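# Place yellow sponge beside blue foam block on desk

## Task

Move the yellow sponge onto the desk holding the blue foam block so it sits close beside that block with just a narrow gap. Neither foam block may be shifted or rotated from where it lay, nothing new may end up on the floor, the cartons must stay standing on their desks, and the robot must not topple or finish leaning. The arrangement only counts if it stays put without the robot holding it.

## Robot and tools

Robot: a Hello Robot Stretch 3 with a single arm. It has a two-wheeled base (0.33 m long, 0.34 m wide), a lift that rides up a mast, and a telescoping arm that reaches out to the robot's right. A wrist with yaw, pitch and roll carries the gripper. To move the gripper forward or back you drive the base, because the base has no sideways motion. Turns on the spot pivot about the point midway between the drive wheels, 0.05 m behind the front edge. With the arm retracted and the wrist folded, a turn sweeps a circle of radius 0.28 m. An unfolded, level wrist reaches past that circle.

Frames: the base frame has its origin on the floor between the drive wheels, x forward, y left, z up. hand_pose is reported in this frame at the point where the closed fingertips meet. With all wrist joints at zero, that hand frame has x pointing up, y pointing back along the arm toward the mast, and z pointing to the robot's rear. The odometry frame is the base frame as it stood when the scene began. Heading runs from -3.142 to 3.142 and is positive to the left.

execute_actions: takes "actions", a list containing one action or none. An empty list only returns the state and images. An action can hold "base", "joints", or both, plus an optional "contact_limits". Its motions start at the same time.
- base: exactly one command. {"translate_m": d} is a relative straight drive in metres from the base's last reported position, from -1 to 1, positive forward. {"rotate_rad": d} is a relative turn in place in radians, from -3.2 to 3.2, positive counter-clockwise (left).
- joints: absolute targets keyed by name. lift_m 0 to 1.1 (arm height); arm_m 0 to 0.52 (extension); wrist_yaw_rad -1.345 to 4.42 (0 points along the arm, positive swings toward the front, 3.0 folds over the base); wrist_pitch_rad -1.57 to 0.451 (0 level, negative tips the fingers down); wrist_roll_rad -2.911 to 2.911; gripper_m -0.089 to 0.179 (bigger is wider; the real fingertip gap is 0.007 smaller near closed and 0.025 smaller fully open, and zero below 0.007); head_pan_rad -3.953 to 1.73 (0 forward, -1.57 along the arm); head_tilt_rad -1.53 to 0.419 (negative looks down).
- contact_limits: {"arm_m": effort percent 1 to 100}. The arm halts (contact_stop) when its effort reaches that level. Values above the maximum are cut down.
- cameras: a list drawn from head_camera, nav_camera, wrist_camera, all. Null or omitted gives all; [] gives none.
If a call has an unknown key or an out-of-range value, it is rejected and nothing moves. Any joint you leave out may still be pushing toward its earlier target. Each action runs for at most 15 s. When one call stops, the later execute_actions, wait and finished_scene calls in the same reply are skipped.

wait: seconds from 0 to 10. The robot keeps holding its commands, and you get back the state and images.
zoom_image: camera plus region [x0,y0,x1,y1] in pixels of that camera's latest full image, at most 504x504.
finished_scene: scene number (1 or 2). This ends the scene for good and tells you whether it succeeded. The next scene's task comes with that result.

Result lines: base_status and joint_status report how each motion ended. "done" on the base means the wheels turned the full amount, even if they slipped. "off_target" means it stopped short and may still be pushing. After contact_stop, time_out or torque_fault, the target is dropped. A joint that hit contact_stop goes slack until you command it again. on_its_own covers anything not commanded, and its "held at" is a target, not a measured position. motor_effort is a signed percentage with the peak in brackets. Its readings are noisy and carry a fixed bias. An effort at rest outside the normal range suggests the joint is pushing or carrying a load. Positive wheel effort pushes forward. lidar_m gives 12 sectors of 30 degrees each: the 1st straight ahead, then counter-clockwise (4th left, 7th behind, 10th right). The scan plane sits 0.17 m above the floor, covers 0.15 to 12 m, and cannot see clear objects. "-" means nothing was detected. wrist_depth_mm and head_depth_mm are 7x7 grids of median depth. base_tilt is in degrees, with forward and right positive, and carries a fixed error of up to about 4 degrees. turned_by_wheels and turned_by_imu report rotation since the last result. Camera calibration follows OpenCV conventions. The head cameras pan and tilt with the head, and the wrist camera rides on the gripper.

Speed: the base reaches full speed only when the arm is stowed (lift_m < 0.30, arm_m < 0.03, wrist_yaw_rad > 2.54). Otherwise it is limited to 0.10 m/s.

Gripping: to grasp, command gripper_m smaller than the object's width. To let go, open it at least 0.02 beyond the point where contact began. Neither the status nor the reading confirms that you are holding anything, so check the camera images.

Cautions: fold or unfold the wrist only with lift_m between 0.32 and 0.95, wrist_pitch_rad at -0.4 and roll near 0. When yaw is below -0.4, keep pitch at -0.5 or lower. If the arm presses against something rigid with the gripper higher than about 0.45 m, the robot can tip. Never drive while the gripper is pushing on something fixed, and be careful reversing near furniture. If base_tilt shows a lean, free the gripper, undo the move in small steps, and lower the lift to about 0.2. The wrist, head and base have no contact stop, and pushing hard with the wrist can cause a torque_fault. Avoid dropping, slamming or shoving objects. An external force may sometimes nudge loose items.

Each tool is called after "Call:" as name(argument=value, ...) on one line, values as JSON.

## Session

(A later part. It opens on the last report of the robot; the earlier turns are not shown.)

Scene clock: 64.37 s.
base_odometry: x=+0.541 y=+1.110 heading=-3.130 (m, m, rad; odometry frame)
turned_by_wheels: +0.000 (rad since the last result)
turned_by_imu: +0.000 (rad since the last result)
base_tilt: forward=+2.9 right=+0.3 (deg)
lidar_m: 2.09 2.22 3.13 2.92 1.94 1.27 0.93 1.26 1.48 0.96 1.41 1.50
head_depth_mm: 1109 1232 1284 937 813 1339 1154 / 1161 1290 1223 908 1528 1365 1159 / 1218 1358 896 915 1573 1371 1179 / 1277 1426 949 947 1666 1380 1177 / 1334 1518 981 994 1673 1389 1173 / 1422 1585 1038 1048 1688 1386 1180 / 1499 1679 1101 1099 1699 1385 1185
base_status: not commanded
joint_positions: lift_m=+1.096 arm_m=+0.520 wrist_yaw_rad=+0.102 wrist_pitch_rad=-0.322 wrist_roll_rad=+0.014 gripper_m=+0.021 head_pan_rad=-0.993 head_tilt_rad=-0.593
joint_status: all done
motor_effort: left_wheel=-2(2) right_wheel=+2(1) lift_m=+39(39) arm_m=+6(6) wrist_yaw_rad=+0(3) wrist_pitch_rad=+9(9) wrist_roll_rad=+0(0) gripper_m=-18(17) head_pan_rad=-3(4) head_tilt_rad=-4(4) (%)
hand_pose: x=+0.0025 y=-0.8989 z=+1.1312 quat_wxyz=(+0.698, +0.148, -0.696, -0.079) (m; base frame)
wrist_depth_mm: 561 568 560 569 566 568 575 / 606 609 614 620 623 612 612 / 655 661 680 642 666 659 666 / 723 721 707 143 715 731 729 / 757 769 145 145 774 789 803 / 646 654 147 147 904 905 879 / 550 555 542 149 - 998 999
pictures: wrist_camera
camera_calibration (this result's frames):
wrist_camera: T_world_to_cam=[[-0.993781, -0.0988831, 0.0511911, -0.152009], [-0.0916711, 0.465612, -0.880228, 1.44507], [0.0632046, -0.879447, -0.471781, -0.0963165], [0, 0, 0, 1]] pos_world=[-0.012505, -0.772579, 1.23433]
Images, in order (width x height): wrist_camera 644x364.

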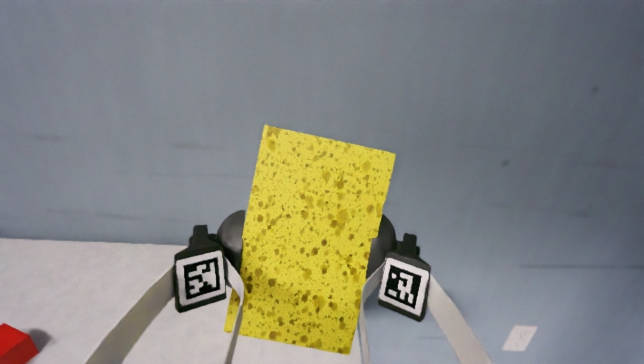

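Call:
execute_actions(actions=[{"base":{"translate_m":1.0},"joints":{"arm_m":0.0}}], cameras=["wrist_camera"])

Call:
execute_actions(actions=[{"base":{"rotate_rad":1.57},"joints":{"wrist_yaw_rad":0.9}}])

Scene clock: 76.47 s.
base_odometry: x=-0.459 y=+1.098 heading=-3.130 (m, m, rad; odometry frame)
turned_by_wheels: +0.000 (rad since the last result)
turned_by_imu: +0.000 (rad since the last result)
base_tilt: forward=+3.0 right=+0.2 (deg)
lidar_m: 1.53 1.14 1.40 3.01 3.48 2.15 1.93 1.36 1.34 1.30 0.87 1.63
head_depth_mm: 1041 1143 1222 937 743 1329 1163 / 1080 1201 1264 940 765 1361 1165 / 1134 1269 1403 946 792 1345 1169 / 1184 1339 1511 1699 1522 1369 1181 / 1251 1412 1610 1875 1667 1382 1185 / 1313 1496 1717 1988 1677 1388 1177 / 1392 1588 1860 2053 1687 1392 1187
base_status: done
joint_positions: lift_m=+1.096 arm_m=+0.003 wrist_yaw_rad=+0.101 wrist_pitch_rad=-0.322 wrist_roll_rad=+0.014 gripper_m=+0.021 head_pan_rad=-0.993 head_tilt_rad=-0.593
joint_status: all done
joint sent to its limit — the command would take arm_m past its lower limit, so that joint was sent only as far as its limit.
motor_effort: left_wheel=-2(4) right_wheel=+1(6) lift_m=+39(39) arm_m=-4(6) wrist_yaw_rad=+0(1) wrist_pitch_rad=+10(10) wrist_roll_rad=+0(0) gripper_m=-17(17) head_pan_rad=-4(4) head_tilt_rad=-4(4) (%)
hand_pose: x=+0.0021 y=-0.3825 z=+1.1312 quat_wxyz=(+0.698, +0.148, -0.696, -0.079) (m; base frame)
wrist_depth_mm: 953 970 987 977 963 955 981 / - - - - - - - / - - - - - - - / - - - 143 - - - / - - 144 145 584 598 633 / - - 147 147 606 590 624 / - 559 546 150 588 628 623
pictures: wrist_camera
camera_calibration (this result's frames):
wrist_camera: T_world_to_cam=[[-0.993945, -0.0972235, 0.0511911, -0.100701], [-0.0908916, 0.465737, -0.880243, 1.20467], [0.0617387, -0.879566, -0.471754, 0.357772], [0, 0, 0, 1]] pos_world=[-0.0126851, -0.256166, 1.23434]
Images, in order (width x height): wrist_camera 644x364.

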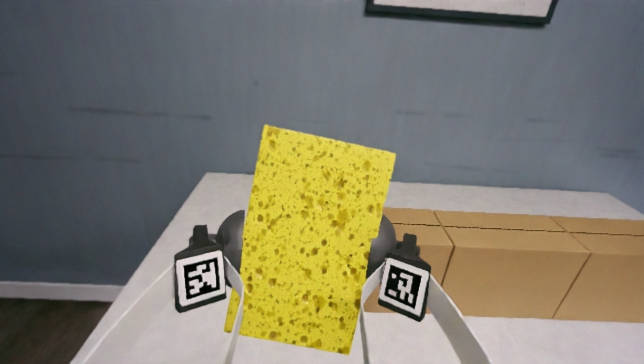

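Scene clock: 79.90 s.
base_odometry: x=-0.459 y=+1.098 heading=-1.560 (m, m, rad; odometry frame)
turned_by_wheels: +1.570 (rad since the last result)
turned_by_imu: +1.563 (rad since the last result)
base_tilt: forward=+2.9 right=+0.2 (deg)
lidar_m: 3.02 3.18 2.16 1.93 1.35 1.34 1.30 0.87 1.64 1.53 1.14 1.41
head_depth_mm: 1221 - 1540 - - 1363 1165 / 1289 1430 1444 - 1664 1378 1174 / 1335 1487 306 949 1590 1377 1171 / 1406 1564 299 1900 1664 1376 1172 / 1477 1659 1074 1964 1676 1375 1178 / 1558 1727 1121 1910 1696 1391 1184 / 1645 1827 1162 1848 1680 1391 1185
base_status: done
joint_positions: lift_m=+1.096 arm_m=+0.003 wrist_yaw_rad=+0.899 wrist_pitch_rad=-0.322 wrist_roll_rad=+0.014 gripper_m=+0.021 head_pan_rad=-0.993 head_tilt_rad=-0.593
joint_status: all done
motor_effort: left_wheel=-1(7) right_wheel=+1(6) lift_m=+39(39) arm_m=-4(4) wrist_yaw_rad=+1(3) wrist_pitch_rad=+9(9) wrist_roll_rad=+0(0) gripper_m=-18(17) head_pan_rad=-4(4) head_tilt_rad=-4(4) (%)
hand_pose: x=+0.1628 y=-0.2949 z=+1.1312 quat_wxyz=(+0.674, +0.407, -0.584, +0.198) (m; base frame)
wrist_depth_mm: - - - - - - 948 / - - - - - - 979 / - - - - - - - / - - - 143 - - - / - - 145 145 959 - - / - - 147 147 - - - / - - - 150 - - -
pictures: head_camera (sideways: a quarter turn clockwise sets it upright), nav_camera (sideways: a quarter turn counterclockwise sets it upright), wrist_camera
camera_calibration (this result's frames):
head_camera: T_world_to_cam=[[-0.298572, 0.508552, -0.807607, 1.07722], [0.853367, 0.521157, 0.012684, -0.0165793], [0.42734, -0.685398, -0.589585, 0.72698], [0, 0, 0, 1]] pos_world=[0.0251074, -0.0409097, 1.29879]
nav_camera: T_world_to_cam=[[0.312357, -0.491335, 0.813033, -1.01381], [-0.845623, -0.533776, 0.002304, 0.055268], [0.432846, -0.688239, -0.582213, 0.713116], [0, 0, 0, 1]] pos_world=[0.0547373, 0.0221747, 1.23932]
wrist_camera: T_world_to_cam=[[-0.624279, -0.779522, 0.0511943, -0.193895], [-0.396915, 0.26006, -0.880243, 1.16765], [0.672855, -0.569837, -0.471754, 0.416737], [0, 0, 0, 1]] pos_world=[0.0620091, -0.217331, 1.23434]
Images, in order (width x height): head_camera 896x504, nav_camera 672x504, wrist_camera 644x364.

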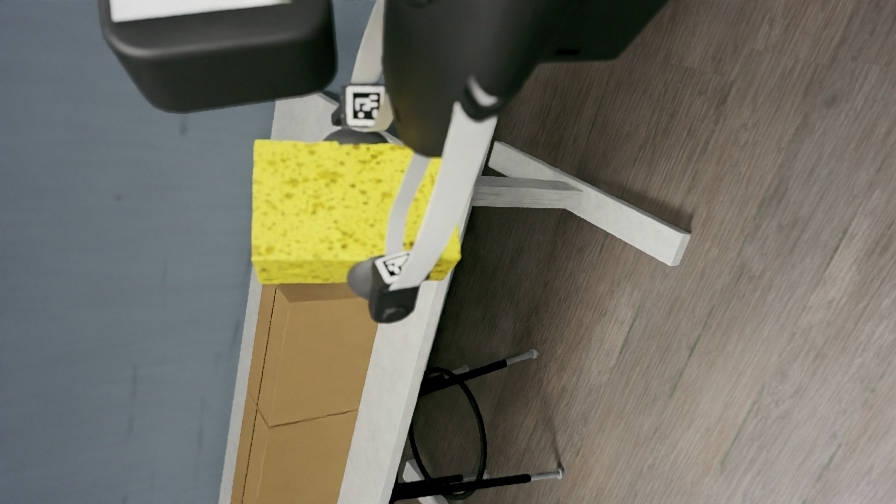

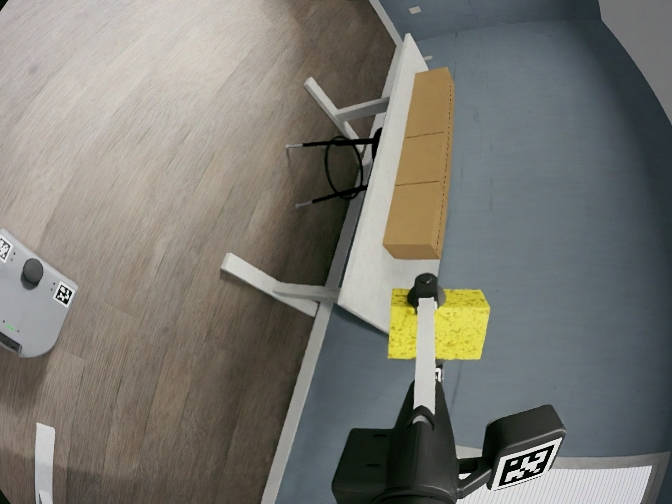

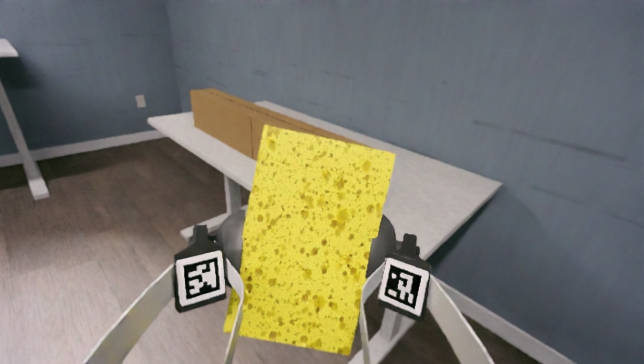

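Call:
execute_actions(actions=[{"base":{"rotate_rad":-1.0}}], cameras=[])

Call:
execute_actions(actions=[{"base":{"translate_m":0.55}}], cameras=[])

Call:
execute_actions(actions=[{"base":{"rotate_rad":1.0},"joints":{"wrist_yaw_rad":1.9,"arm_m":0.52}}])

Scene clock: 83.77 s.
base_odometry: x=-0.459 y=+1.098 heading=-2.560 (m, m, rad; odometry frame)
turned_by_wheels: -1.000 (rad since the last result)
turned_by_imu: -0.996 (rad since the last result)
base_tilt: forward=+3.0 right=+0.2 (deg)
lidar_m: 1.14 1.94 3.46 3.18 2.21 1.93 1.34 1.37 0.87 0.87 1.61 1.53
head_depth_mm: 1404 - 1679 - - 1364 1166 / 1566 1781 1902 - 1662 1376 1173 / 1557 1736 305 1883 1684 1364 1180 / 1465 1604 299 1971 1681 1382 1177 / 1366 1507 1710 1899 1683 1380 1184 / 1307 1431 1591 1803 1687 1393 1183 / 1242 1372 1512 1682 1697 1386 1182
base_status: done
joint_positions: lift_m=+1.096 arm_m=+0.003 wrist_yaw_rad=+0.899 wrist_pitch_rad=-0.322 wrist_roll_rad=+0.014 gripper_m=+0.021 head_pan_rad=-0.993 head_tilt_rad=-0.593
joint_status: not commanded
motor_effort: left_wheel=+2(7) right_wheel=-1(4) lift_m=+39(40) arm_m=-4(4) wrist_yaw_rad=+2(1) wrist_pitch_rad=+9(9) wrist_roll_rad=+0(0) gripper_m=-17(17) head_pan_rad=-4(3) head_tilt_rad=-4(4) (%)
hand_pose: x=+0.1628 y=-0.2949 z=+1.1312 quat_wxyz=(+0.674, +0.407, -0.584, +0.198) (m; base frame)
wrist_depth_mm: - - - - - - - / - - - - - - - / - - - - - - - / - - - 143 - - - / 796 - 145 145 - - - / - - 147 148 - - - / - - - 149 - - -
pictures: none
No camera images: the call's "cameras" was empty. Leave "cameras" out to get every camera's image.

Scene clock: 90.33 s.
base_odometry: x=-0.918 y=+0.796 heading=-2.560 (m, m, rad; odometry frame)
turned_by_wheels: +0.000 (rad since the last result)
turned_by_imu: +0.000 (rad since the last result)
base_tilt: forward=+2.9 right=+0.3 (deg)
lidar_m: 0.60 0.88 2.76 3.14 2.86 2.42 1.88 1.63 1.14 1.55 1.10 0.64
head_depth_mm: 1175 - 1667 - - 1368 1169 / 1117 1223 1408 - 1647 1371 1169 / 1041 1173 306 1544 1657 1381 1171 / 983 1097 299 1469 1589 1376 1176 / 928 1028 1132 1328 1505 1384 1180 / 883 971 1087 1222 1408 1390 1176 / 842 923 1030 1138 1289 1368 530
base_status: done
joint_positions: lift_m=+1.096 arm_m=+0.003 wrist_yaw_rad=+0.899 wrist_pitch_rad=-0.322 wrist_roll_rad=+0.014 gripper_m=+0.021 head_pan_rad=-0.993 head_tilt_rad=-0.593
joint_status: not commanded
motor_effort: left_wheel=+1(6) right_wheel=-2(2) lift_m=+39(39) arm_m=-4(4) wrist_yaw_rad=+1(2) wrist_pitch_rad=+9(9) wrist_roll_rad=+0(0) gripper_m=-17(18) head_pan_rad=-4(4) head_tilt_rad=-4(4) (%)
hand_pose: x=+0.1628 y=-0.2949 z=+1.1312 quat_wxyz=(+0.674, +0.407, -0.584, +0.198) (m; base frame)
wrist_depth_mm: 706 740 785 834 875 935 - / 749 801 839 880 955 983 - / 804 866 898 916 - - - / 876 905 962 144 - - - / 777 817 145 145 - - - / 655 674 147 147 - - - / 548 588 - 149 - - -
pictures: none
No camera images: the call's "cameras" was empty. Leave "cameras" out to get every camera's image.

Scene clock: 95.30 s.
base_odometry: x=-0.918 y=+0.796 heading=-1.560 (m, m, rad; odometry frame)
turned_by_wheels: +1.000 (rad since the last result)
turned_by_imu: +0.995 (rad since the last result)
base_tilt: forward=+2.9 right=+0.2 (deg)
lidar_m: 2.76 3.15 2.91 2.41 1.88 1.66 1.13 1.58 1.11 1.05 0.60 0.88
head_depth_mm: 830 900 1017 940 817 1331 1164 / 862 518 1069 943 742 612 547 / 907 1008 1121 951 745 616 535 / 954 1056 1176 951 726 618 562 / 996 1121 1234 659 631 618 1128 / 1055 1195 1285 661 659 622 1177 / 1113 1262 1341 665 705 657 1190
base_status: done
joint_positions: lift_m=+1.096 arm_m=+0.520 wrist_yaw_rad=+1.899 wrist_pitch_rad=-0.322 wrist_roll_rad=+0.014 gripper_m=+0.021 head_pan_rad=-0.993 head_tilt_rad=-0.593
joint_status: all done
motor_effort: left_wheel=-1(7) right_wheel=+1(5) lift_m=+40(40) arm_m=+6(5) wrist_yaw_rad=+2(3) wrist_pitch_rad=+9(9) wrist_roll_rad=+0(0) gripper_m=-17(17) head_pan_rad=-4(4) head_tilt_rad=-4(4) (%)
hand_pose: x=+0.2016 y=-0.5888 z=+1.1312 quat_wxyz=(+0.497, +0.637, -0.317, +0.497) (m; base frame)
wrist_depth_mm: - - - - - - 666 / - - - - - - 653 / - - - - - - 631 / - - - 142 - - 601 / - - 145 145 919 864 575 / - - 147 147 720 739 550 / - 540 447 149 592 611 535
pictures: head_camera (sideways: a quarter turn clockwise sets it upright), nav_camera (sideways: a quarter turn counterclockwise sets it upright), wrist_camera
camera_calibration (this result's frames):
head_camera: T_world_to_cam=[[-0.298598, 0.508618, -0.807557, 1.07715], [0.85338, 0.521135, 0.0126814, -0.0165761], [0.427296, -0.685366, -0.589654, 0.72707], [0, 0, 0, 1]] pos_world=[0.0251062, -0.0409099, 1.29879]
nav_camera: T_world_to_cam=[[0.312383, -0.491401, 0.812983, -1.01374], [-0.845636, -0.533756, 0.00230524, 0.0552665], [0.432802, -0.688208, -0.582282, 0.713207], [0, 0, 0, 1]] pos_world=[0.0547349, 0.022178, 1.23932]
wrist_camera: T_world_to_cam=[[0.318831, -0.946428, 0.0511949, -0.687209], [-0.433147, -0.193536, -0.8803, 0.99979], [0.843049, 0.258492, -0.471647, 0.676467], [0, 0, 0, 1]] pos_world=[0.0818643, -0.63176, 1.23435]
Images, in order (width x height): head_camera 896x504, nav_camera 672x504, wrist_camera 644x364.

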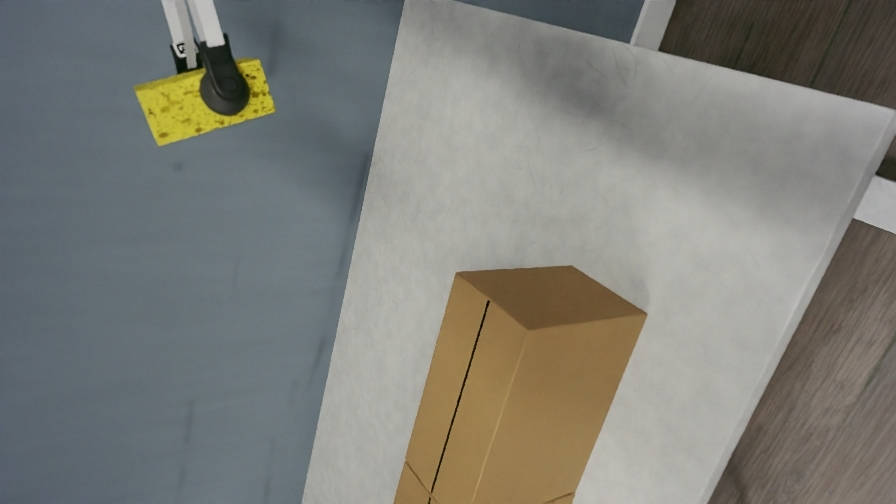

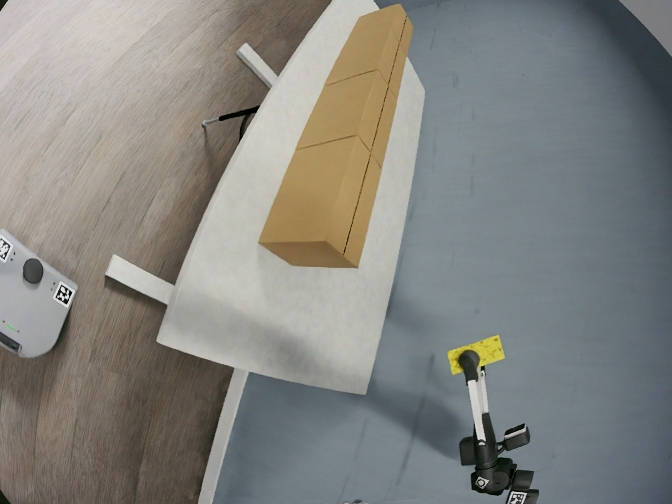

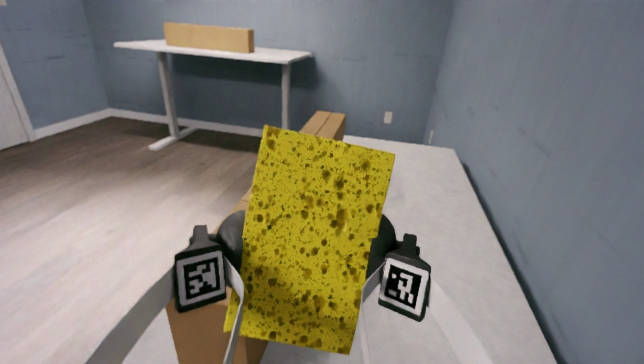

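Still occluded right behind the cartons.

Call:
execute_actions(actions=[{"joints":{"wrist_yaw_rad":0.9}}], cameras=["wrist_camera"])

Scene clock: 97.40 s.
base_odometry: x=-0.918 y=+0.796 heading=-1.560 (m, m, rad; odometry frame)
turned_by_wheels: +0.000 (rad since the last result)
turned_by_imu: +0.000 (rad since the last result)
base_tilt: forward=+3.0 right=+0.2 (deg)
lidar_m: 2.76 3.15 2.91 2.41 1.88 1.66 1.14 1.58 1.12 1.05 0.60 0.88
head_depth_mm: 826 919 1018 939 814 1333 1164 / 865 957 1073 944 743 615 546 / 908 1006 1125 950 746 615 535 / 949 1063 1186 951 726 618 562 / 993 1121 1235 661 632 620 1130 / 1051 1190 1287 660 658 622 1173 / 1112 1277 1332 665 704 657 1183
base_status: not commanded
joint_positions: lift_m=+1.096 arm_m=+0.520 wrist_yaw_rad=+0.902 wrist_pitch_rad=-0.322 wrist_roll_rad=+0.014 gripper_m=+0.021 head_pan_rad=-0.993 head_tilt_rad=-0.593
joint_status: all done
motor_effort: left_wheel=-1(1) right_wheel=+1(1) lift_m=+40(39) arm_m=+6(6) wrist_yaw_rad=-2(2) wrist_pitch_rad=+9(9) wrist_roll_rad=+0(0) gripper_m=-17(17) head_pan_rad=-5(4) head_tilt_rad=-4(4) (%)
hand_pose: x=+0.1633 y=-0.8107 z=+1.1312 quat_wxyz=(+0.674, +0.408, -0.583, +0.199) (m; base frame)
wrist_depth_mm: - 885 561 409 321 263 223 / - - 604 437 334 273 232 / - - 669 416 347 284 240 / - - 742 143 350 296 249 / 789 819 144 145 371 313 257 / 642 662 146 147 382 324 269 / 545 557 543 149 463 335 280
pictures: wrist_camera
camera_calibration (this result's frames):
wrist_camera: T_world_to_cam=[[-0.621464, -0.781769, 0.0511936, -0.597901], [-0.397768, 0.258558, -0.8803, 1.30101], [0.674954, -0.567438, -0.471647, 0.12396], [0, 0, 0, 1]] pos_world=[0.0622585, -0.733467, 1.23435]
Images, in order (width x height): wrist_camera 644x364.

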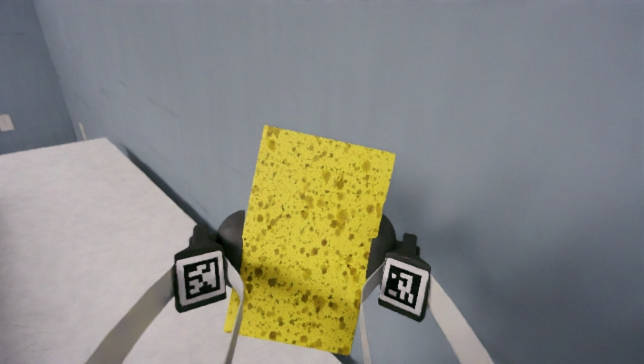

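Call:
execute_actions(actions=[{"base":{"rotate_rad":0.17},"joints":{"arm_m":0.0}}], cameras=[])

Call:
execute_actions(actions=[{"base":{"translate_m":1}}], cameras=[])

Call:
execute_actions(actions=[{"base":{"translate_m":1}}], cameras=[])

Call:
execute_actions(actions=[{"base":{"rotate_rad":1.42},"joints":{"wrist_pitch_rad":0,"head_tilt_rad":-0.4}}])

Scene clock: 104.93 s.
base_odometry: x=-0.918 y=+0.796 heading=-1.390 (m, m, rad; odometry frame)
turned_by_wheels: +0.170 (rad since the last result)
turned_by_imu: +0.168 (rad since the last result)
base_tilt: forward=+3.0 right=+0.2 (deg)
lidar_m: 2.76 3.14 2.51 2.41 2.05 1.14 1.55 1.38 1.06 0.61 0.88 0.96
head_depth_mm: 859 - 1076 - - 613 546 / 924 1036 1126 - 740 614 522 / 988 1094 306 616 709 617 560 / 1055 1184 298 609 637 616 1126 / 1139 1283 1326 658 690 635 1175 / 1231 1416 1330 697 734 1293 1182 / 1342 1558 1336 759 760 1358 1180
base_status: done
joint_positions: lift_m=+1.096 arm_m=+0.003 wrist_yaw_rad=+0.901 wrist_pitch_rad=-0.322 wrist_roll_rad=+0.014 gripper_m=+0.021 head_pan_rad=-0.993 head_tilt_rad=-0.593
joint_status: all done
joint sent to its limit — the command would take arm_m past its lower limit, so that joint was sent only as far as its limit.
motor_effort: left_wheel=-1(9) right_wheel=+1(8) lift_m=+40(40) arm_m=-4(6) wrist_yaw_rad=-1(1) wrist_pitch_rad=+9(10) wrist_roll_rad=+0(0) gripper_m=-17(17) head_pan_rad=-4(4) head_tilt_rad=-4(4) (%)
hand_pose: x=+0.1631 y=-0.2945 z=+1.1312 quat_wxyz=(+0.674, +0.407, -0.583, +0.199) (m; base frame)
wrist_depth_mm: - - - - 970 763 624 / - - - - - 780 652 / - - - - - 804 658 / - - 725 143 - 851 681 / - - 145 144 892 846 695 / - - 147 148 726 738 707 / - - 552 150 576 611 624
pictures: none
No camera images: the call's "cameras" was empty. Leave "cameras" out to get every camera's image.

Scene clock: 116.07 s.
base_odometry: x=-0.738 y=-0.188 heading=-1.390 (m, m, rad; odometry frame)
turned_by_wheels: +0.000 (rad since the last result)
turned_by_imu: +0.001 (rad since the last result)
base_tilt: forward=+3.0 right=+0.2 (deg)
lidar_m: 1.76 2.27 2.67 2.34 2.65 2.56 2.11 1.05 0.46 0.68 0.75 1.75
head_depth_mm: 934 - 1161 - - 598 546 / 997 1115 1212 - 589 616 1124 / 1071 1181 306 586 653 616 1176 / 1146 1283 299 882 747 667 1161 / 1234 1391 1595 1808 753 1324 1169 / 1328 1534 1780 2007 777 1394 1187 / 1456 1693 2011 2142 1700 1397 1180
base_status: done
joint_positions: lift_m=+1.096 arm_m=+0.003 wrist_yaw_rad=+0.901 wrist_pitch_rad=-0.322 wrist_roll_rad=+0.014 gripper_m=+0.021 head_pan_rad=-0.993 head_tilt_rad=-0.593
joint_status: not commanded
motor_effort: left_wheel=-2(4) right_wheel=+1(4) lift_m=+39(39) arm_m=-5(4) wrist_yaw_rad=-1(1) wrist_pitch_rad=+9(9) wrist_roll_rad=+0(0) gripper_m=-17(17) head_pan_rad=-4(3) head_tilt_rad=-4(4) (%)
hand_pose: x=+0.1631 y=-0.2945 z=+1.1312 quat_wxyz=(+0.674, +0.407, -0.583, +0.199) (m; base frame)
wrist_depth_mm: - - - - - 834 686 / - - - - - 858 697 / - - - - - 893 729 / - - - 143 - 943 754 / - - 145 145 884 897 752 / - - 147 148 715 741 741 / - - 570 150 393 611 619
pictures: none
No camera images: the call's "cameras" was empty. Leave "cameras" out to get every camera's image.

Scene clock: 127.20 s.
base_odometry: x=-0.558 y=-1.171 heading=-1.390 (m, m, rad; odometry frame)
turned_by_wheels: +0.000 (rad since the last result)
turned_by_imu: +0.001 (rad since the last result)
base_tilt: forward=+3.0 right=+0.2 (deg)
lidar_m: 0.76 1.30 1.55 2.54 2.73 3.40 3.11 1.17 0.92 1.21 1.29 1.24
head_depth_mm: 998 - 1246 - - 1362 1164 / 1078 1202 1298 - 1617 1378 1170 / 1144 1274 306 1655 1663 1386 1170 / 1233 1373 299 1857 1670 1378 1167 / 1326 1484 1697 1911 1682 1375 1175 / 1333 1447 1583 1742 1683 1392 1191 / 1210 1312 1408 1538 1624 1392 1182
base_status: done
joint_positions: lift_m=+1.096 arm_m=+0.003 wrist_yaw_rad=+0.901 wrist_pitch_rad=-0.322 wrist_roll_rad=+0.014 gripper_m=+0.021 head_pan_rad=-0.993 head_tilt_rad=-0.593
joint_status: not commanded
motor_effort: left_wheel=-2(4) right_wheel=+1(7) lift_m=+39(40) arm_m=-4(4) wrist_yaw_rad=-1(0) wrist_pitch_rad=+9(9) wrist_roll_rad=+0(0) gripper_m=-18(18) head_pan_rad=-4(3) head_tilt_rad=-4(4) (%)
hand_pose: x=+0.1631 y=-0.2945 z=+1.1312 quat_wxyz=(+0.674, +0.407, -0.583, +0.199) (m; base frame)
wrist_depth_mm: 832 925 - - - 919 744 / 880 977 - - - 918 753 / 904 - - - - 954 788 / 944 - - 143 - 998 807 / - - 145 145 - - 844 / - - 146 147 - - 838 / - - - 149 - - 900
pictures: none
No camera images: the call's "cameras" was empty. Leave "cameras" out to get every camera's image.

Scene clock: 130.40 s.
base_odometry: x=-0.558 y=-1.171 heading=+0.030 (m, m, rad; odometry frame)
turned_by_wheels: +1.420 (rad since the last result)
turned_by_imu: +1.414 (rad since the last result)
base_tilt: forward=+3.0 right=+0.3 (deg)
lidar_m: 2.54 2.59 3.06 3.55 1.88 0.92 1.21 1.23 1.29 0.76 1.25 1.54
head_depth_mm: 976 1024 - - - 1439 1285 / 1022 1101 1174 - 536 1433 1192 / 1071 1146 296 315 560 1589 1293 / 1126 1213 288 679 591 1591 1295 / 1191 1296 763 705 621 1594 1310 / 1257 1382 721 737 1823 1600 1305 / 1330 1462 776 773 1908 1607 1310
base_status: done
joint_positions: lift_m=+1.096 arm_m=+0.003 wrist_yaw_rad=+0.901 wrist_pitch_rad=-0.025 wrist_roll_rad=+0.014 gripper_m=+0.021 head_pan_rad=-0.993 head_tilt_rad=-0.409
joint_status: all done
motor_effort: left_wheel=-1(6) right_wheel=+1(4) lift_m=+40(39) arm_m=-4(4) wrist_yaw_rad=+0(1) wrist_pitch_rad=+11(12) wrist_roll_rad=+0(0) gripper_m=-17(17) head_pan_rad=-4(4) head_tilt_rad=+5(24) (%)
hand_pose: x=+0.1789 y=-0.3069 z=+1.2047 quat_wxyz=(+0.636, +0.318, -0.637, +0.298) (m; base frame)
wrist_depth_mm: - - - - - 900 747 / - - - - - 884 753 / - - - - - 907 762 / - - 810 143 - 927 775 / - - 145 145 - 919 791 / - - 147 147 663 680 706 / - - 462 150 491 511 528
pictures: head_camera (sideways: a quarter turn clockwise sets it upright), nav_camera (sideways: a quarter turn counterclockwise sets it upright), wrist_camera
camera_calibration (this result's frames):
head_camera: T_world_to_cam=[[-0.212493, 0.37651, -0.901713, 1.19941], [0.851851, 0.52348, 0.0178361, -0.0232813], [0.478744, -0.764336, -0.431966, 0.521587], [0, 0, 0, 1]] pos_world=[0.0249917, -0.0407355, 1.30725]
nav_camera: T_world_to_cam=[[0.2258, -0.358559, 0.905787, -1.13424], [-0.845741, -0.533594, -0.000394298, 0.0587814], [0.483464, -0.765972, -0.423733, 0.506605], [0, 0, 0, 1]] pos_world=[0.0609001, 0.0127175, 1.24207]
wrist_camera: T_world_to_cam=[[-0.634, -0.771836, 0.0480885, -0.189127], [-0.179289, 0.0862123, -0.980012, 1.26977], [0.752263, -0.629949, -0.19304, 0.065286], [0, 0, 0, 1]] pos_world=[0.0586363, -0.214318, 1.26609]
Images, in order (width x height): head_camera 896x504, nav_camera 672x504, wrist_camera 644x364.

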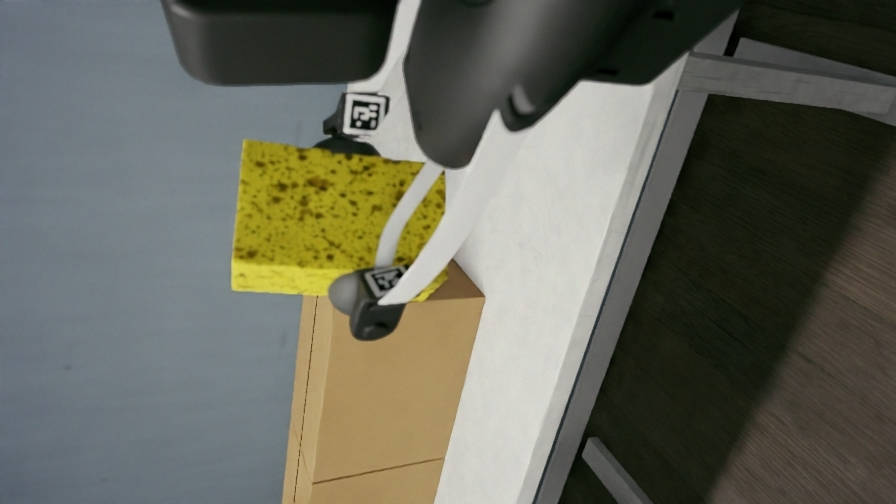

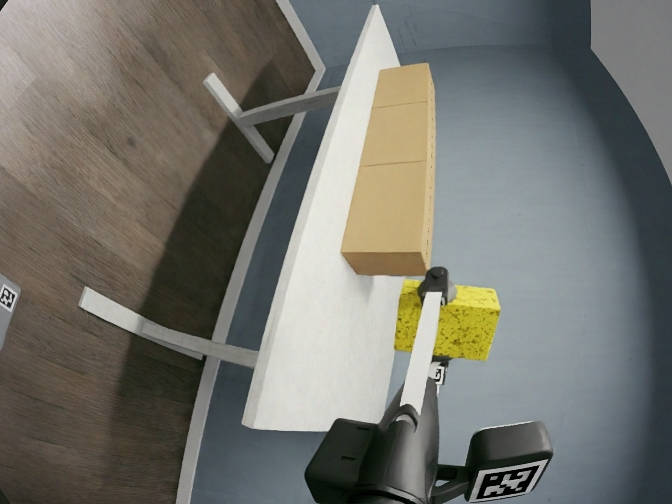

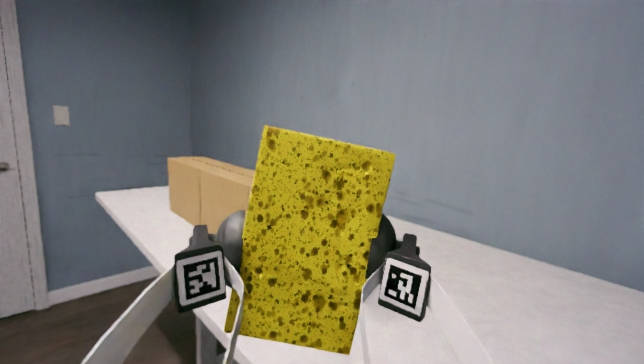

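Call:
execute_actions(actions=[{"joints":{"arm_m":0.52}}], cameras=["wrist_camera"])

Scene clock: 136.23 s.
base_odometry: x=-0.558 y=-1.171 heading=+0.030 (m, m, rad; odometry frame)
turned_by_wheels: +0.000 (rad since the last result)
turned_by_imu: +0.000 (rad since the last result)
base_tilt: forward=+2.9 right=+0.2 (deg)
lidar_m: 2.54 2.59 3.03 3.54 1.89 0.92 1.21 1.24 1.29 0.76 1.25 1.54
head_depth_mm: 973 1036 1097 778 554 942 1288 / 1019 1101 1156 786 558 1450 1192 / 1073 1149 1214 791 560 1586 1291 / 1125 1219 1254 749 589 1600 1294 / 1190 1288 681 694 621 1593 1293 / 1259 1379 720 737 1847 1611 1305 / 1346 1466 776 775 1911 1619 1313
base_status: not commanded
joint_positions: lift_m=+1.096 arm_m=+0.520 wrist_yaw_rad=+0.900 wrist_pitch_rad=-0.024 wrist_roll_rad=+0.014 gripper_m=+0.021 head_pan_rad=-0.993 head_tilt_rad=-0.409
joint_status: all done
motor_effort: left_wheel=-1(2) right_wheel=+1(1) lift_m=+39(39) arm_m=+7(8) wrist_yaw_rad=+1(0) wrist_pitch_rad=+10(10) wrist_roll_rad=+0(0) gripper_m=-18(17) head_pan_rad=-4(3) head_tilt_rad=+4(5) (%)
hand_pose: x=+0.1787 y=-0.8236 z=+1.2049 quat_wxyz=(+0.636, +0.317, -0.637, +0.298) (m; base frame)
wrist_depth_mm: - - 941 677 520 432 362 / - - 976 694 528 434 366 / - - - 637 545 441 371 / - - - 143 514 445 371 / 816 842 145 145 533 451 375 / 578 602 147 148 528 455 381 / 442 456 439 149 481 455 387
pictures: wrist_camera
camera_calibration (this result's frames):
wrist_camera: T_world_to_cam=[[-0.634985, -0.771027, 0.0480707, -0.58718], [-0.17842, 0.0858271, -0.980204, 1.31429], [0.751638, -0.630992, -0.192066, -0.261942], [0, 0, 0, 1]] pos_world=[0.0585309, -0.730817, 1.26619]
Images, in order (width x height): wrist_camera 644x364.

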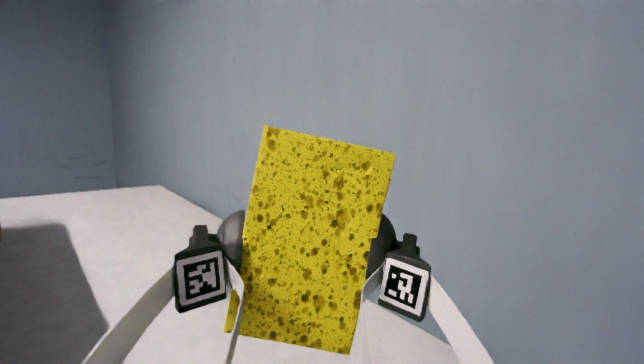

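Call:
execute_actions(actions=[{"joints":{"arm_m":0.0,"wrist_yaw_rad":0,"wrist_pitch_rad":-1.0}}], cameras=[])

Call:
execute_actions(actions=[{"base":{"rotate_rad":1.32}}], cameras=[])

Call:
execute_actions(actions=[{"base":{"translate_m":1}}], cameras=[])

Call:
execute_actions(actions=[{"base":{"translate_m":1}}], cameras=[])

Call:
execute_actions(actions=[{"base":{"translate_m":0.6}}], cameras=[])

Call:
execute_actions(actions=[{"base":{"rotate_rad":1.9},"joints":{"head_pan_rad":-1.57,"head_tilt_rad":-0.7}}], cameras=[])

Call:
execute_actions(actions=[{"joints":{"arm_m":0.45}}])

Scene clock: 143.27 s.
base_odometry: x=-0.558 y=-1.171 heading=+0.030 (m, m, rad; odometry frame)
turned_by_wheels: +0.000 (rad since the last result)
turned_by_imu: +0.000 (rad since the last result)
base_tilt: forward=+3.0 right=+0.3 (deg)
lidar_m: 2.53 2.59 3.04 3.54 1.89 0.92 1.21 1.24 1.29 0.76 1.25 1.54
head_depth_mm: 973 1055 1110 778 555 941 1251 / 1023 1101 1168 785 558 1444 1185 / 1073 1162 1222 791 560 1578 1292 / 1128 1222 1254 747 588 1578 1297 / 1183 1295 682 695 620 1604 1300 / 1256 1384 724 737 1833 1584 1304 / 1331 1479 776 774 1900 1608 1314
base_status: not commanded
joint_positions: lift_m=+1.096 arm_m=+0.003 wrist_yaw_rad=+0.001 wrist_pitch_rad=-1.007 wrist_roll_rad=+0.014 gripper_m=+0.021 head_pan_rad=-0.993 head_tilt_rad=-0.408
joint_status: all done
joint sent to its limit — the command would take arm_m past its lower limit, so that joint was sent only as far as its limit.
motor_effort: left_wheel=-1(2) right_wheel=+0(1) lift_m=+40(39) arm_m=-4(5) wrist_yaw_rad=-1(3) wrist_pitch_rad=+3(9) wrist_roll_rad=+0(0) gripper_m=-18(17) head_pan_rad=-4(4) head_tilt_rad=+5(5) (%)
hand_pose: x=-0.0215 y=-0.2647 z=+1.0056 quat_wxyz=(+0.615, +0.339, -0.623, -0.344) (m; base frame)
wrist_depth_mm: 287 295 304 - - - - / 271 277 283 - - - - / - - - - - - - / - - - 143 - - - / - - 145 145 - - - / - - 147 147 - - - / - - - 149 - - -
pictures: none
No camera images: the call's "cameras" was empty. Leave "cameras" out to get every camera's image.

Scene clock: 146.30 s.
base_odometry: x=-0.558 y=-1.171 heading=+1.350 (m, m, rad; odometry frame)
turned_by_wheels: +1.320 (rad since the last result)
turned_by_imu: +1.314 (rad since the last result)
base_tilt: forward=+3.0 right=+0.2 (deg)
lidar_m: 3.40 1.96 0.92 1.21 1.21 1.36 1.22 0.76 1.37 1.54 2.54 2.59
head_depth_mm: 2024 2180 2326 2541 2000 1574 1284 / 2043 2231 2416 2578 2024 1571 1290 / 2091 2276 2465 2626 2031 1585 1297 / 2164 2357 2537 2741 2029 1585 1298 / 2219 2399 2652 2766 2079 1602 1302 / 2267 2424 2623 2713 2089 1599 1308 / 2212 2485 2731 2781 2093 1605 1306
base_status: done
joint_positions: lift_m=+1.096 arm_m=+0.003 wrist_yaw_rad=+0.001 wrist_pitch_rad=-1.007 wrist_roll_rad=+0.014 gripper_m=+0.021 head_pan_rad=-0.993 head_tilt_rad=-0.408
joint_status: not commanded
motor_effort: left_wheel=-1(6) right_wheel=+1(6) lift_m=+39(39) arm_m=-4(5) wrist_yaw_rad=-1(1) wrist_pitch_rad=+3(3) wrist_roll_rad=+0(0) gripper_m=-18(17) head_pan_rad=-3(4) head_tilt_rad=+5(5) (%)
hand_pose: x=-0.0215 y=-0.2647 z=+1.0056 quat_wxyz=(+0.615, +0.339, -0.623, -0.344) (m; base frame)
wrist_depth_mm: - - - - - - 331 / - - - - - - 311 / - - - - - - 314 / - - - 143 - - - / - - 145 145 - - - / - - 147 147 - - - / - - - 149 - - -
pictures: none
No camera images: the call's "cameras" was empty. Leave "cameras" out to get every camera's image.

Scene clock: 157.37 s.
base_odometry: x=-0.339 y=-0.196 heading=+1.350 (m, m, rad; odometry frame)
turned_by_wheels: +0.000 (rad since the last result)
turned_by_imu: +0.001 (rad since the last result)
base_tilt: forward=+3.0 right=+0.2 (deg)
lidar_m: 2.40 2.15 1.36 0.86 1.10 1.71 1.71 2.16 2.00 2.24 1.96 2.24
head_depth_mm: 1776 1914 2082 2249 2014 1564 1282 / 1810 1953 2124 2343 1992 1571 1292 / 1830 1966 2145 2386 2008 1570 1294 / 1873 1991 2145 2392 2042 1577 1285 / 1892 2064 2186 2466 2069 1587 1304 / 1950 2070 2257 2467 2060 1607 1310 / 1885 2193 2494 2631 2061 1600 1312
base_status: done
joint_positions: lift_m=+1.096 arm_m=+0.003 wrist_yaw_rad=+0.001 wrist_pitch_rad=-1.007 wrist_roll_rad=+0.014 gripper_m=+0.021 head_pan_rad=-0.993 head_tilt_rad=-0.408
joint_status: not commanded
motor_effort: left_wheel=-2(3) right_wheel=+1(3) lift_m=+39(39) arm_m=-4(4) wrist_yaw_rad=-1(0) wrist_pitch_rad=+3(2) wrist_roll_rad=+0(0) gripper_m=-18(17) head_pan_rad=-4(4) head_tilt_rad=+5(5) (%)
hand_pose: x=-0.0215 y=-0.2647 z=+1.0056 quat_wxyz=(+0.615, +0.339, -0.623, -0.344) (m; base frame)
wrist_depth_mm: - - - - - - - / - - - - - - - / - - - - - - - / - - - 143 - - - / - - 145 144 - - - / - - 147 147 - - - / - - - 149 - - -
pictures: none
No camera images: the call's "cameras" was empty. Leave "cameras" out to get every camera's image.

Scene clock: 168.43 s.
base_odometry: x=-0.120 y=+0.780 heading=+1.350 (m, m, rad; odometry frame)
turned_by_wheels: +0.000 (rad since the last result)
turned_by_imu: +0.001 (rad since the last result)
base_tilt: forward=+3.0 right=+0.2 (deg)
lidar_m: 1.41 1.29 1.86 1.83 1.48 1.70 2.70 2.76 2.31 1.74 1.64 1.98
head_depth_mm: 1499 1599 1724 1904 1839 1564 1293 / 1514 1630 1749 1963 1903 1569 1287 / 1596 1707 1880 2051 1946 1589 1303 / 1641 1789 1945 2148 2049 1593 1304 / 1684 1831 1991 2217 2059 1593 1304 / 1718 1867 2066 2257 2071 1606 1306 / 1767 1936 2116 2348 2080 1606 1303
base_status: done
joint_positions: lift_m=+1.096 arm_m=+0.003 wrist_yaw_rad=+0.001 wrist_pitch_rad=-1.007 wrist_roll_rad=+0.014 gripper_m=+0.021 head_pan_rad=-0.993 head_tilt_rad=-0.408
joint_status: not commanded
motor_effort: left_wheel=-2(4) right_wheel=+1(4) lift_m=+39(39) arm_m=-4(4) wrist_yaw_rad=+0(1) wrist_pitch_rad=+3(2) wrist_roll_rad=+0(0) gripper_m=-17(18) head_pan_rad=-3(3) head_tilt_rad=+5(5) (%)
hand_pose: x=-0.0215 y=-0.2647 z=+1.0056 quat_wxyz=(+0.615, +0.339, -0.623, -0.344) (m; base frame)
wrist_depth_mm: - - - - - - - / - - - - - - - / - - - - - - - / - - - 143 - - - / - - 145 146 - - - / - - 147 148 - - - / - - - 149 - - -
pictures: none
No camera images: the call's "cameras" was empty. Leave "cameras" out to get every camera's image.

Scene clock: 175.40 s.
base_odometry: x=+0.012 y=+1.365 heading=+1.350 (m, m, rad; odometry frame)
turned_by_wheels: +0.000 (rad since the last result)
turned_by_imu: +0.000 (rad since the last result)
base_tilt: forward=+3.0 right=+0.2 (deg)
lidar_m: 1.08 1.08 0.91 1.99 1.68 2.26 3.29 3.29 1.86 1.50 1.75 0.84
head_depth_mm: 1383 1492 1620 1762 1901 1571 1286 / 1414 1537 1665 1816 1958 1572 1285 / 1445 1581 1702 1877 1994 1581 1289 / 1476 1612 1755 1932 2062 1587 1304 / 1527 1654 1806 1987 2055 1590 1299 / 1531 1704 1842 2074 2059 760 1279 / 1598 1699 1810 1856 1770 728 605
base_status: done
joint_positions: lift_m=+1.096 arm_m=+0.003 wrist_yaw_rad=+0.001 wrist_pitch_rad=-1.007 wrist_roll_rad=+0.014 gripper_m=+0.021 head_pan_rad=-0.993 head_tilt_rad=-0.408
joint_status: not commanded
motor_effort: left_wheel=-2(4) right_wheel=+1(4) lift_m=+39(39) arm_m=-4(4) wrist_yaw_rad=-1(1) wrist_pitch_rad=+3(3) wrist_roll_rad=+0(0) gripper_m=-17(17) head_pan_rad=-3(4) head_tilt_rad=+5(5) (%)
hand_pose: x=-0.0215 y=-0.2647 z=+1.0056 quat_wxyz=(+0.615, +0.339, -0.623, -0.344) (m; base frame)
wrist_depth_mm: - - - - - - - / - - - - - - - / - - - - - - - / - - - 143 - - - / - - 145 145 - - - / - - 147 147 - - - / - - - 149 - - -
pictures: none
No camera images: the call's "cameras" was empty. Leave "cameras" out to get every camera's image.

Scene clock: 179.33 s.
base_odometry: x=+0.012 y=+1.365 heading=-3.034 (m, m, rad; odometry frame)
turned_by_wheels: +1.900 (rad since the last result)
turned_by_imu: +1.892 (rad since the last result)
base_tilt: forward=+3.0 right=+0.2 (deg)
lidar_m: 2.01 1.68 2.42 3.27 2.44 1.50 1.65 1.51 0.84 1.08 0.92 0.91
head_depth_mm: - - - - - 602 1126 / - - - - - 592 1130 / - - - - - 593 1134 / 896 984 - 598 328 607 1135 / 893 1008 1086 598 655 610 1129 / 889 1010 1093 600 657 598 1132 / 886 1005 1087 602 658 600 1139
base_status: done
joint_positions: lift_m=+1.096 arm_m=+0.003 wrist_yaw_rad=+0.001 wrist_pitch_rad=-1.007 wrist_roll_rad=+0.014 gripper_m=+0.021 head_pan_rad=-1.563 head_tilt_rad=-0.691
joint_status: all done
motor_effort: left_wheel=-2(7) right_wheel=+1(6) lift_m=+39(40) arm_m=-4(4) wrist_yaw_rad=-1(1) wrist_pitch_rad=+3(3) wrist_roll_rad=+0(0) gripper_m=-18(17) head_pan_rad=-4(43) head_tilt_rad=-5(29) (%)
hand_pose: x=-0.0215 y=-0.2647 z=+1.0056 quat_wxyz=(+0.615, +0.339, -0.623, -0.344) (m; base frame)
wrist_depth_mm: 355 362 369 381 392 398 681 / 351 346 354 350 356 365 615 / 460 446 435 384 420 413 559 / 480 485 485 144 494 516 528 / 442 448 145 145 480 479 490 / - - 146 148 - - - / - - - 149 - - -
pictures: none
No camera images: the call's "cameras" was empty. Leave "cameras" out to get every camera's image.

Scene clock: 183.80 s.
base_odometry: x=+0.012 y=+1.365 heading=-3.034 (m, m, rad; odometry frame)
turned_by_wheels: +0.000 (rad since the last result)
turned_by_imu: +0.000 (rad since the last result)
base_tilt: forward=+2.9 right=+0.2 (deg)
lidar_m: 2.01 1.68 2.42 3.25 2.44 1.50 1.65 1.51 0.84 1.08 0.92 0.91
head_depth_mm: 889 1014 1062 597 652 604 1121 / 892 1013 1075 595 652 605 1128 / 901 1009 1072 593 651 604 1125 / - 672 1036 595 654 608 1125 / 885 1013 1085 599 656 611 1135 / 884 1007 1090 600 658 598 1139 / 883 1006 1097 601 660 600 1141
base_status: not commanded
joint_positions: lift_m=+1.096 arm_m=+0.450 wrist_yaw_rad=+0.000 wrist_pitch_rad=-1.007 wrist_roll_rad=+0.014 gripper_m=+0.021 head_pan_rad=-1.563 head_tilt_rad=-0.691
joint_status: all done
motor_effort: left_wheel=-2(2) right_wheel=+1(1) lift_m=+39(39) arm_m=+7(6) wrist_yaw_rad=+0(0) wrist_pitch_rad=+3(3) wrist_roll_rad=+0(0) gripper_m=-18(17) head_pan_rad=-4(4) head_tilt_rad=-5(5) (%)
hand_pose: x=-0.0216 y=-0.7111 z=+1.0056 quat_wxyz=(+0.615, +0.339, -0.623, -0.344) (m; base frame)
wrist_depth_mm: 502 493 484 473 473 469 458 / 539 551 550 567 565 563 552 / 501 513 521 532 556 555 574 / 467 483 476 143 502 514 526 / 437 450 145 145 470 478 490 / 413 420 146 147 445 444 457 / 388 395 393 150 413 423 431
pictures: head_camera (sideways: a quarter turn clockwise sets it upright), nav_camera (sideways: a quarter turn counterclockwise sets it upright), wrist_camera
camera_calibration (this result's frames):
head_camera: T_world_to_cam=[[0.0224965, 0.666071, -0.745549, 0.994366], [0.999691, -0.0228767, 0.00972709, -0.0136209], [-0.0105768, -0.745538, -0.666379, 0.829549], [0, 0, 0, 1]] pos_world=[0.0000209644, -0.0441691, 1.29428]
nav_camera: T_world_to_cam=[[-0.0015957, -0.659583, 0.75163, -0.931853], [-0.999971, 0.00666689, 0.00372752, 0.0543567], [-0.00746964, -0.751602, -0.659575, 0.816439], [0, 0, 0, 1]] pos_world=[0.0589666, -0.00136057, 1.23871]
wrist_camera: T_world_to_cam=[[-0.998686, -0.0297066, 0.041755, -0.0924042], [-0.04344, 0.923012, -0.382312, 1.07049], [-0.0271832, -0.383623, -0.92309, 0.815551], [0, 0, 0, 1]] pos_world=[-0.0236116, -0.677952, 1.16594]
Images, in order (width x height): head_camera 896x504, nav_camera 672x504, wrist_camera 644x364.

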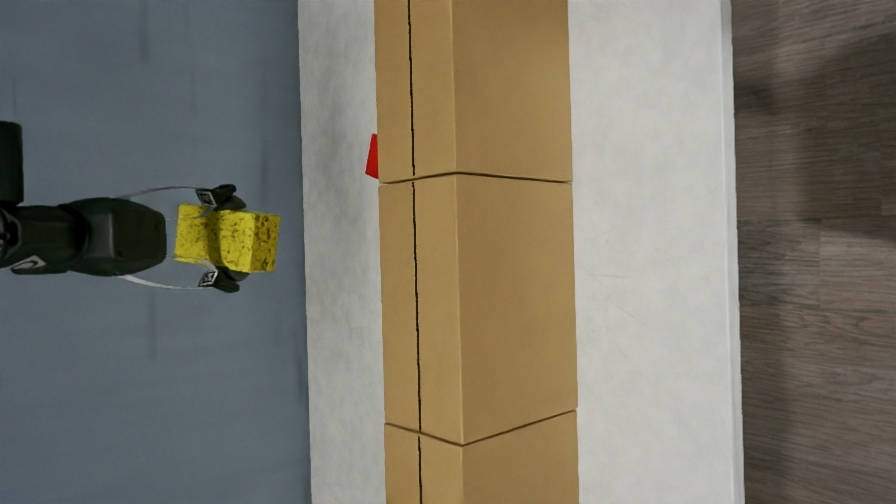

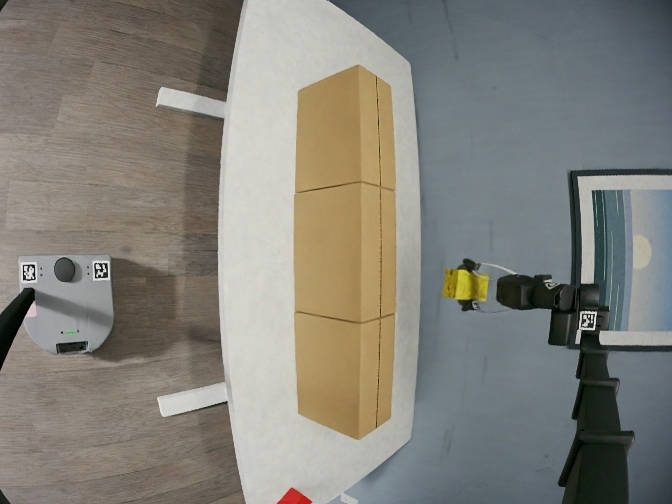

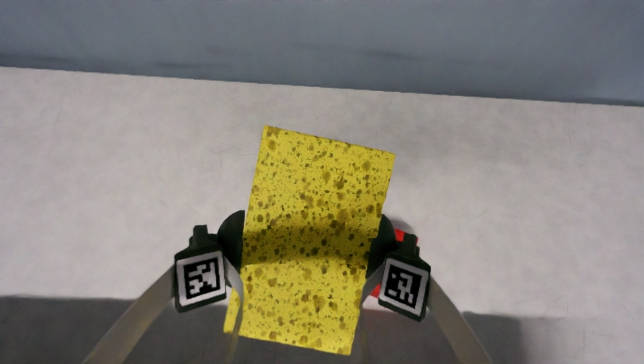

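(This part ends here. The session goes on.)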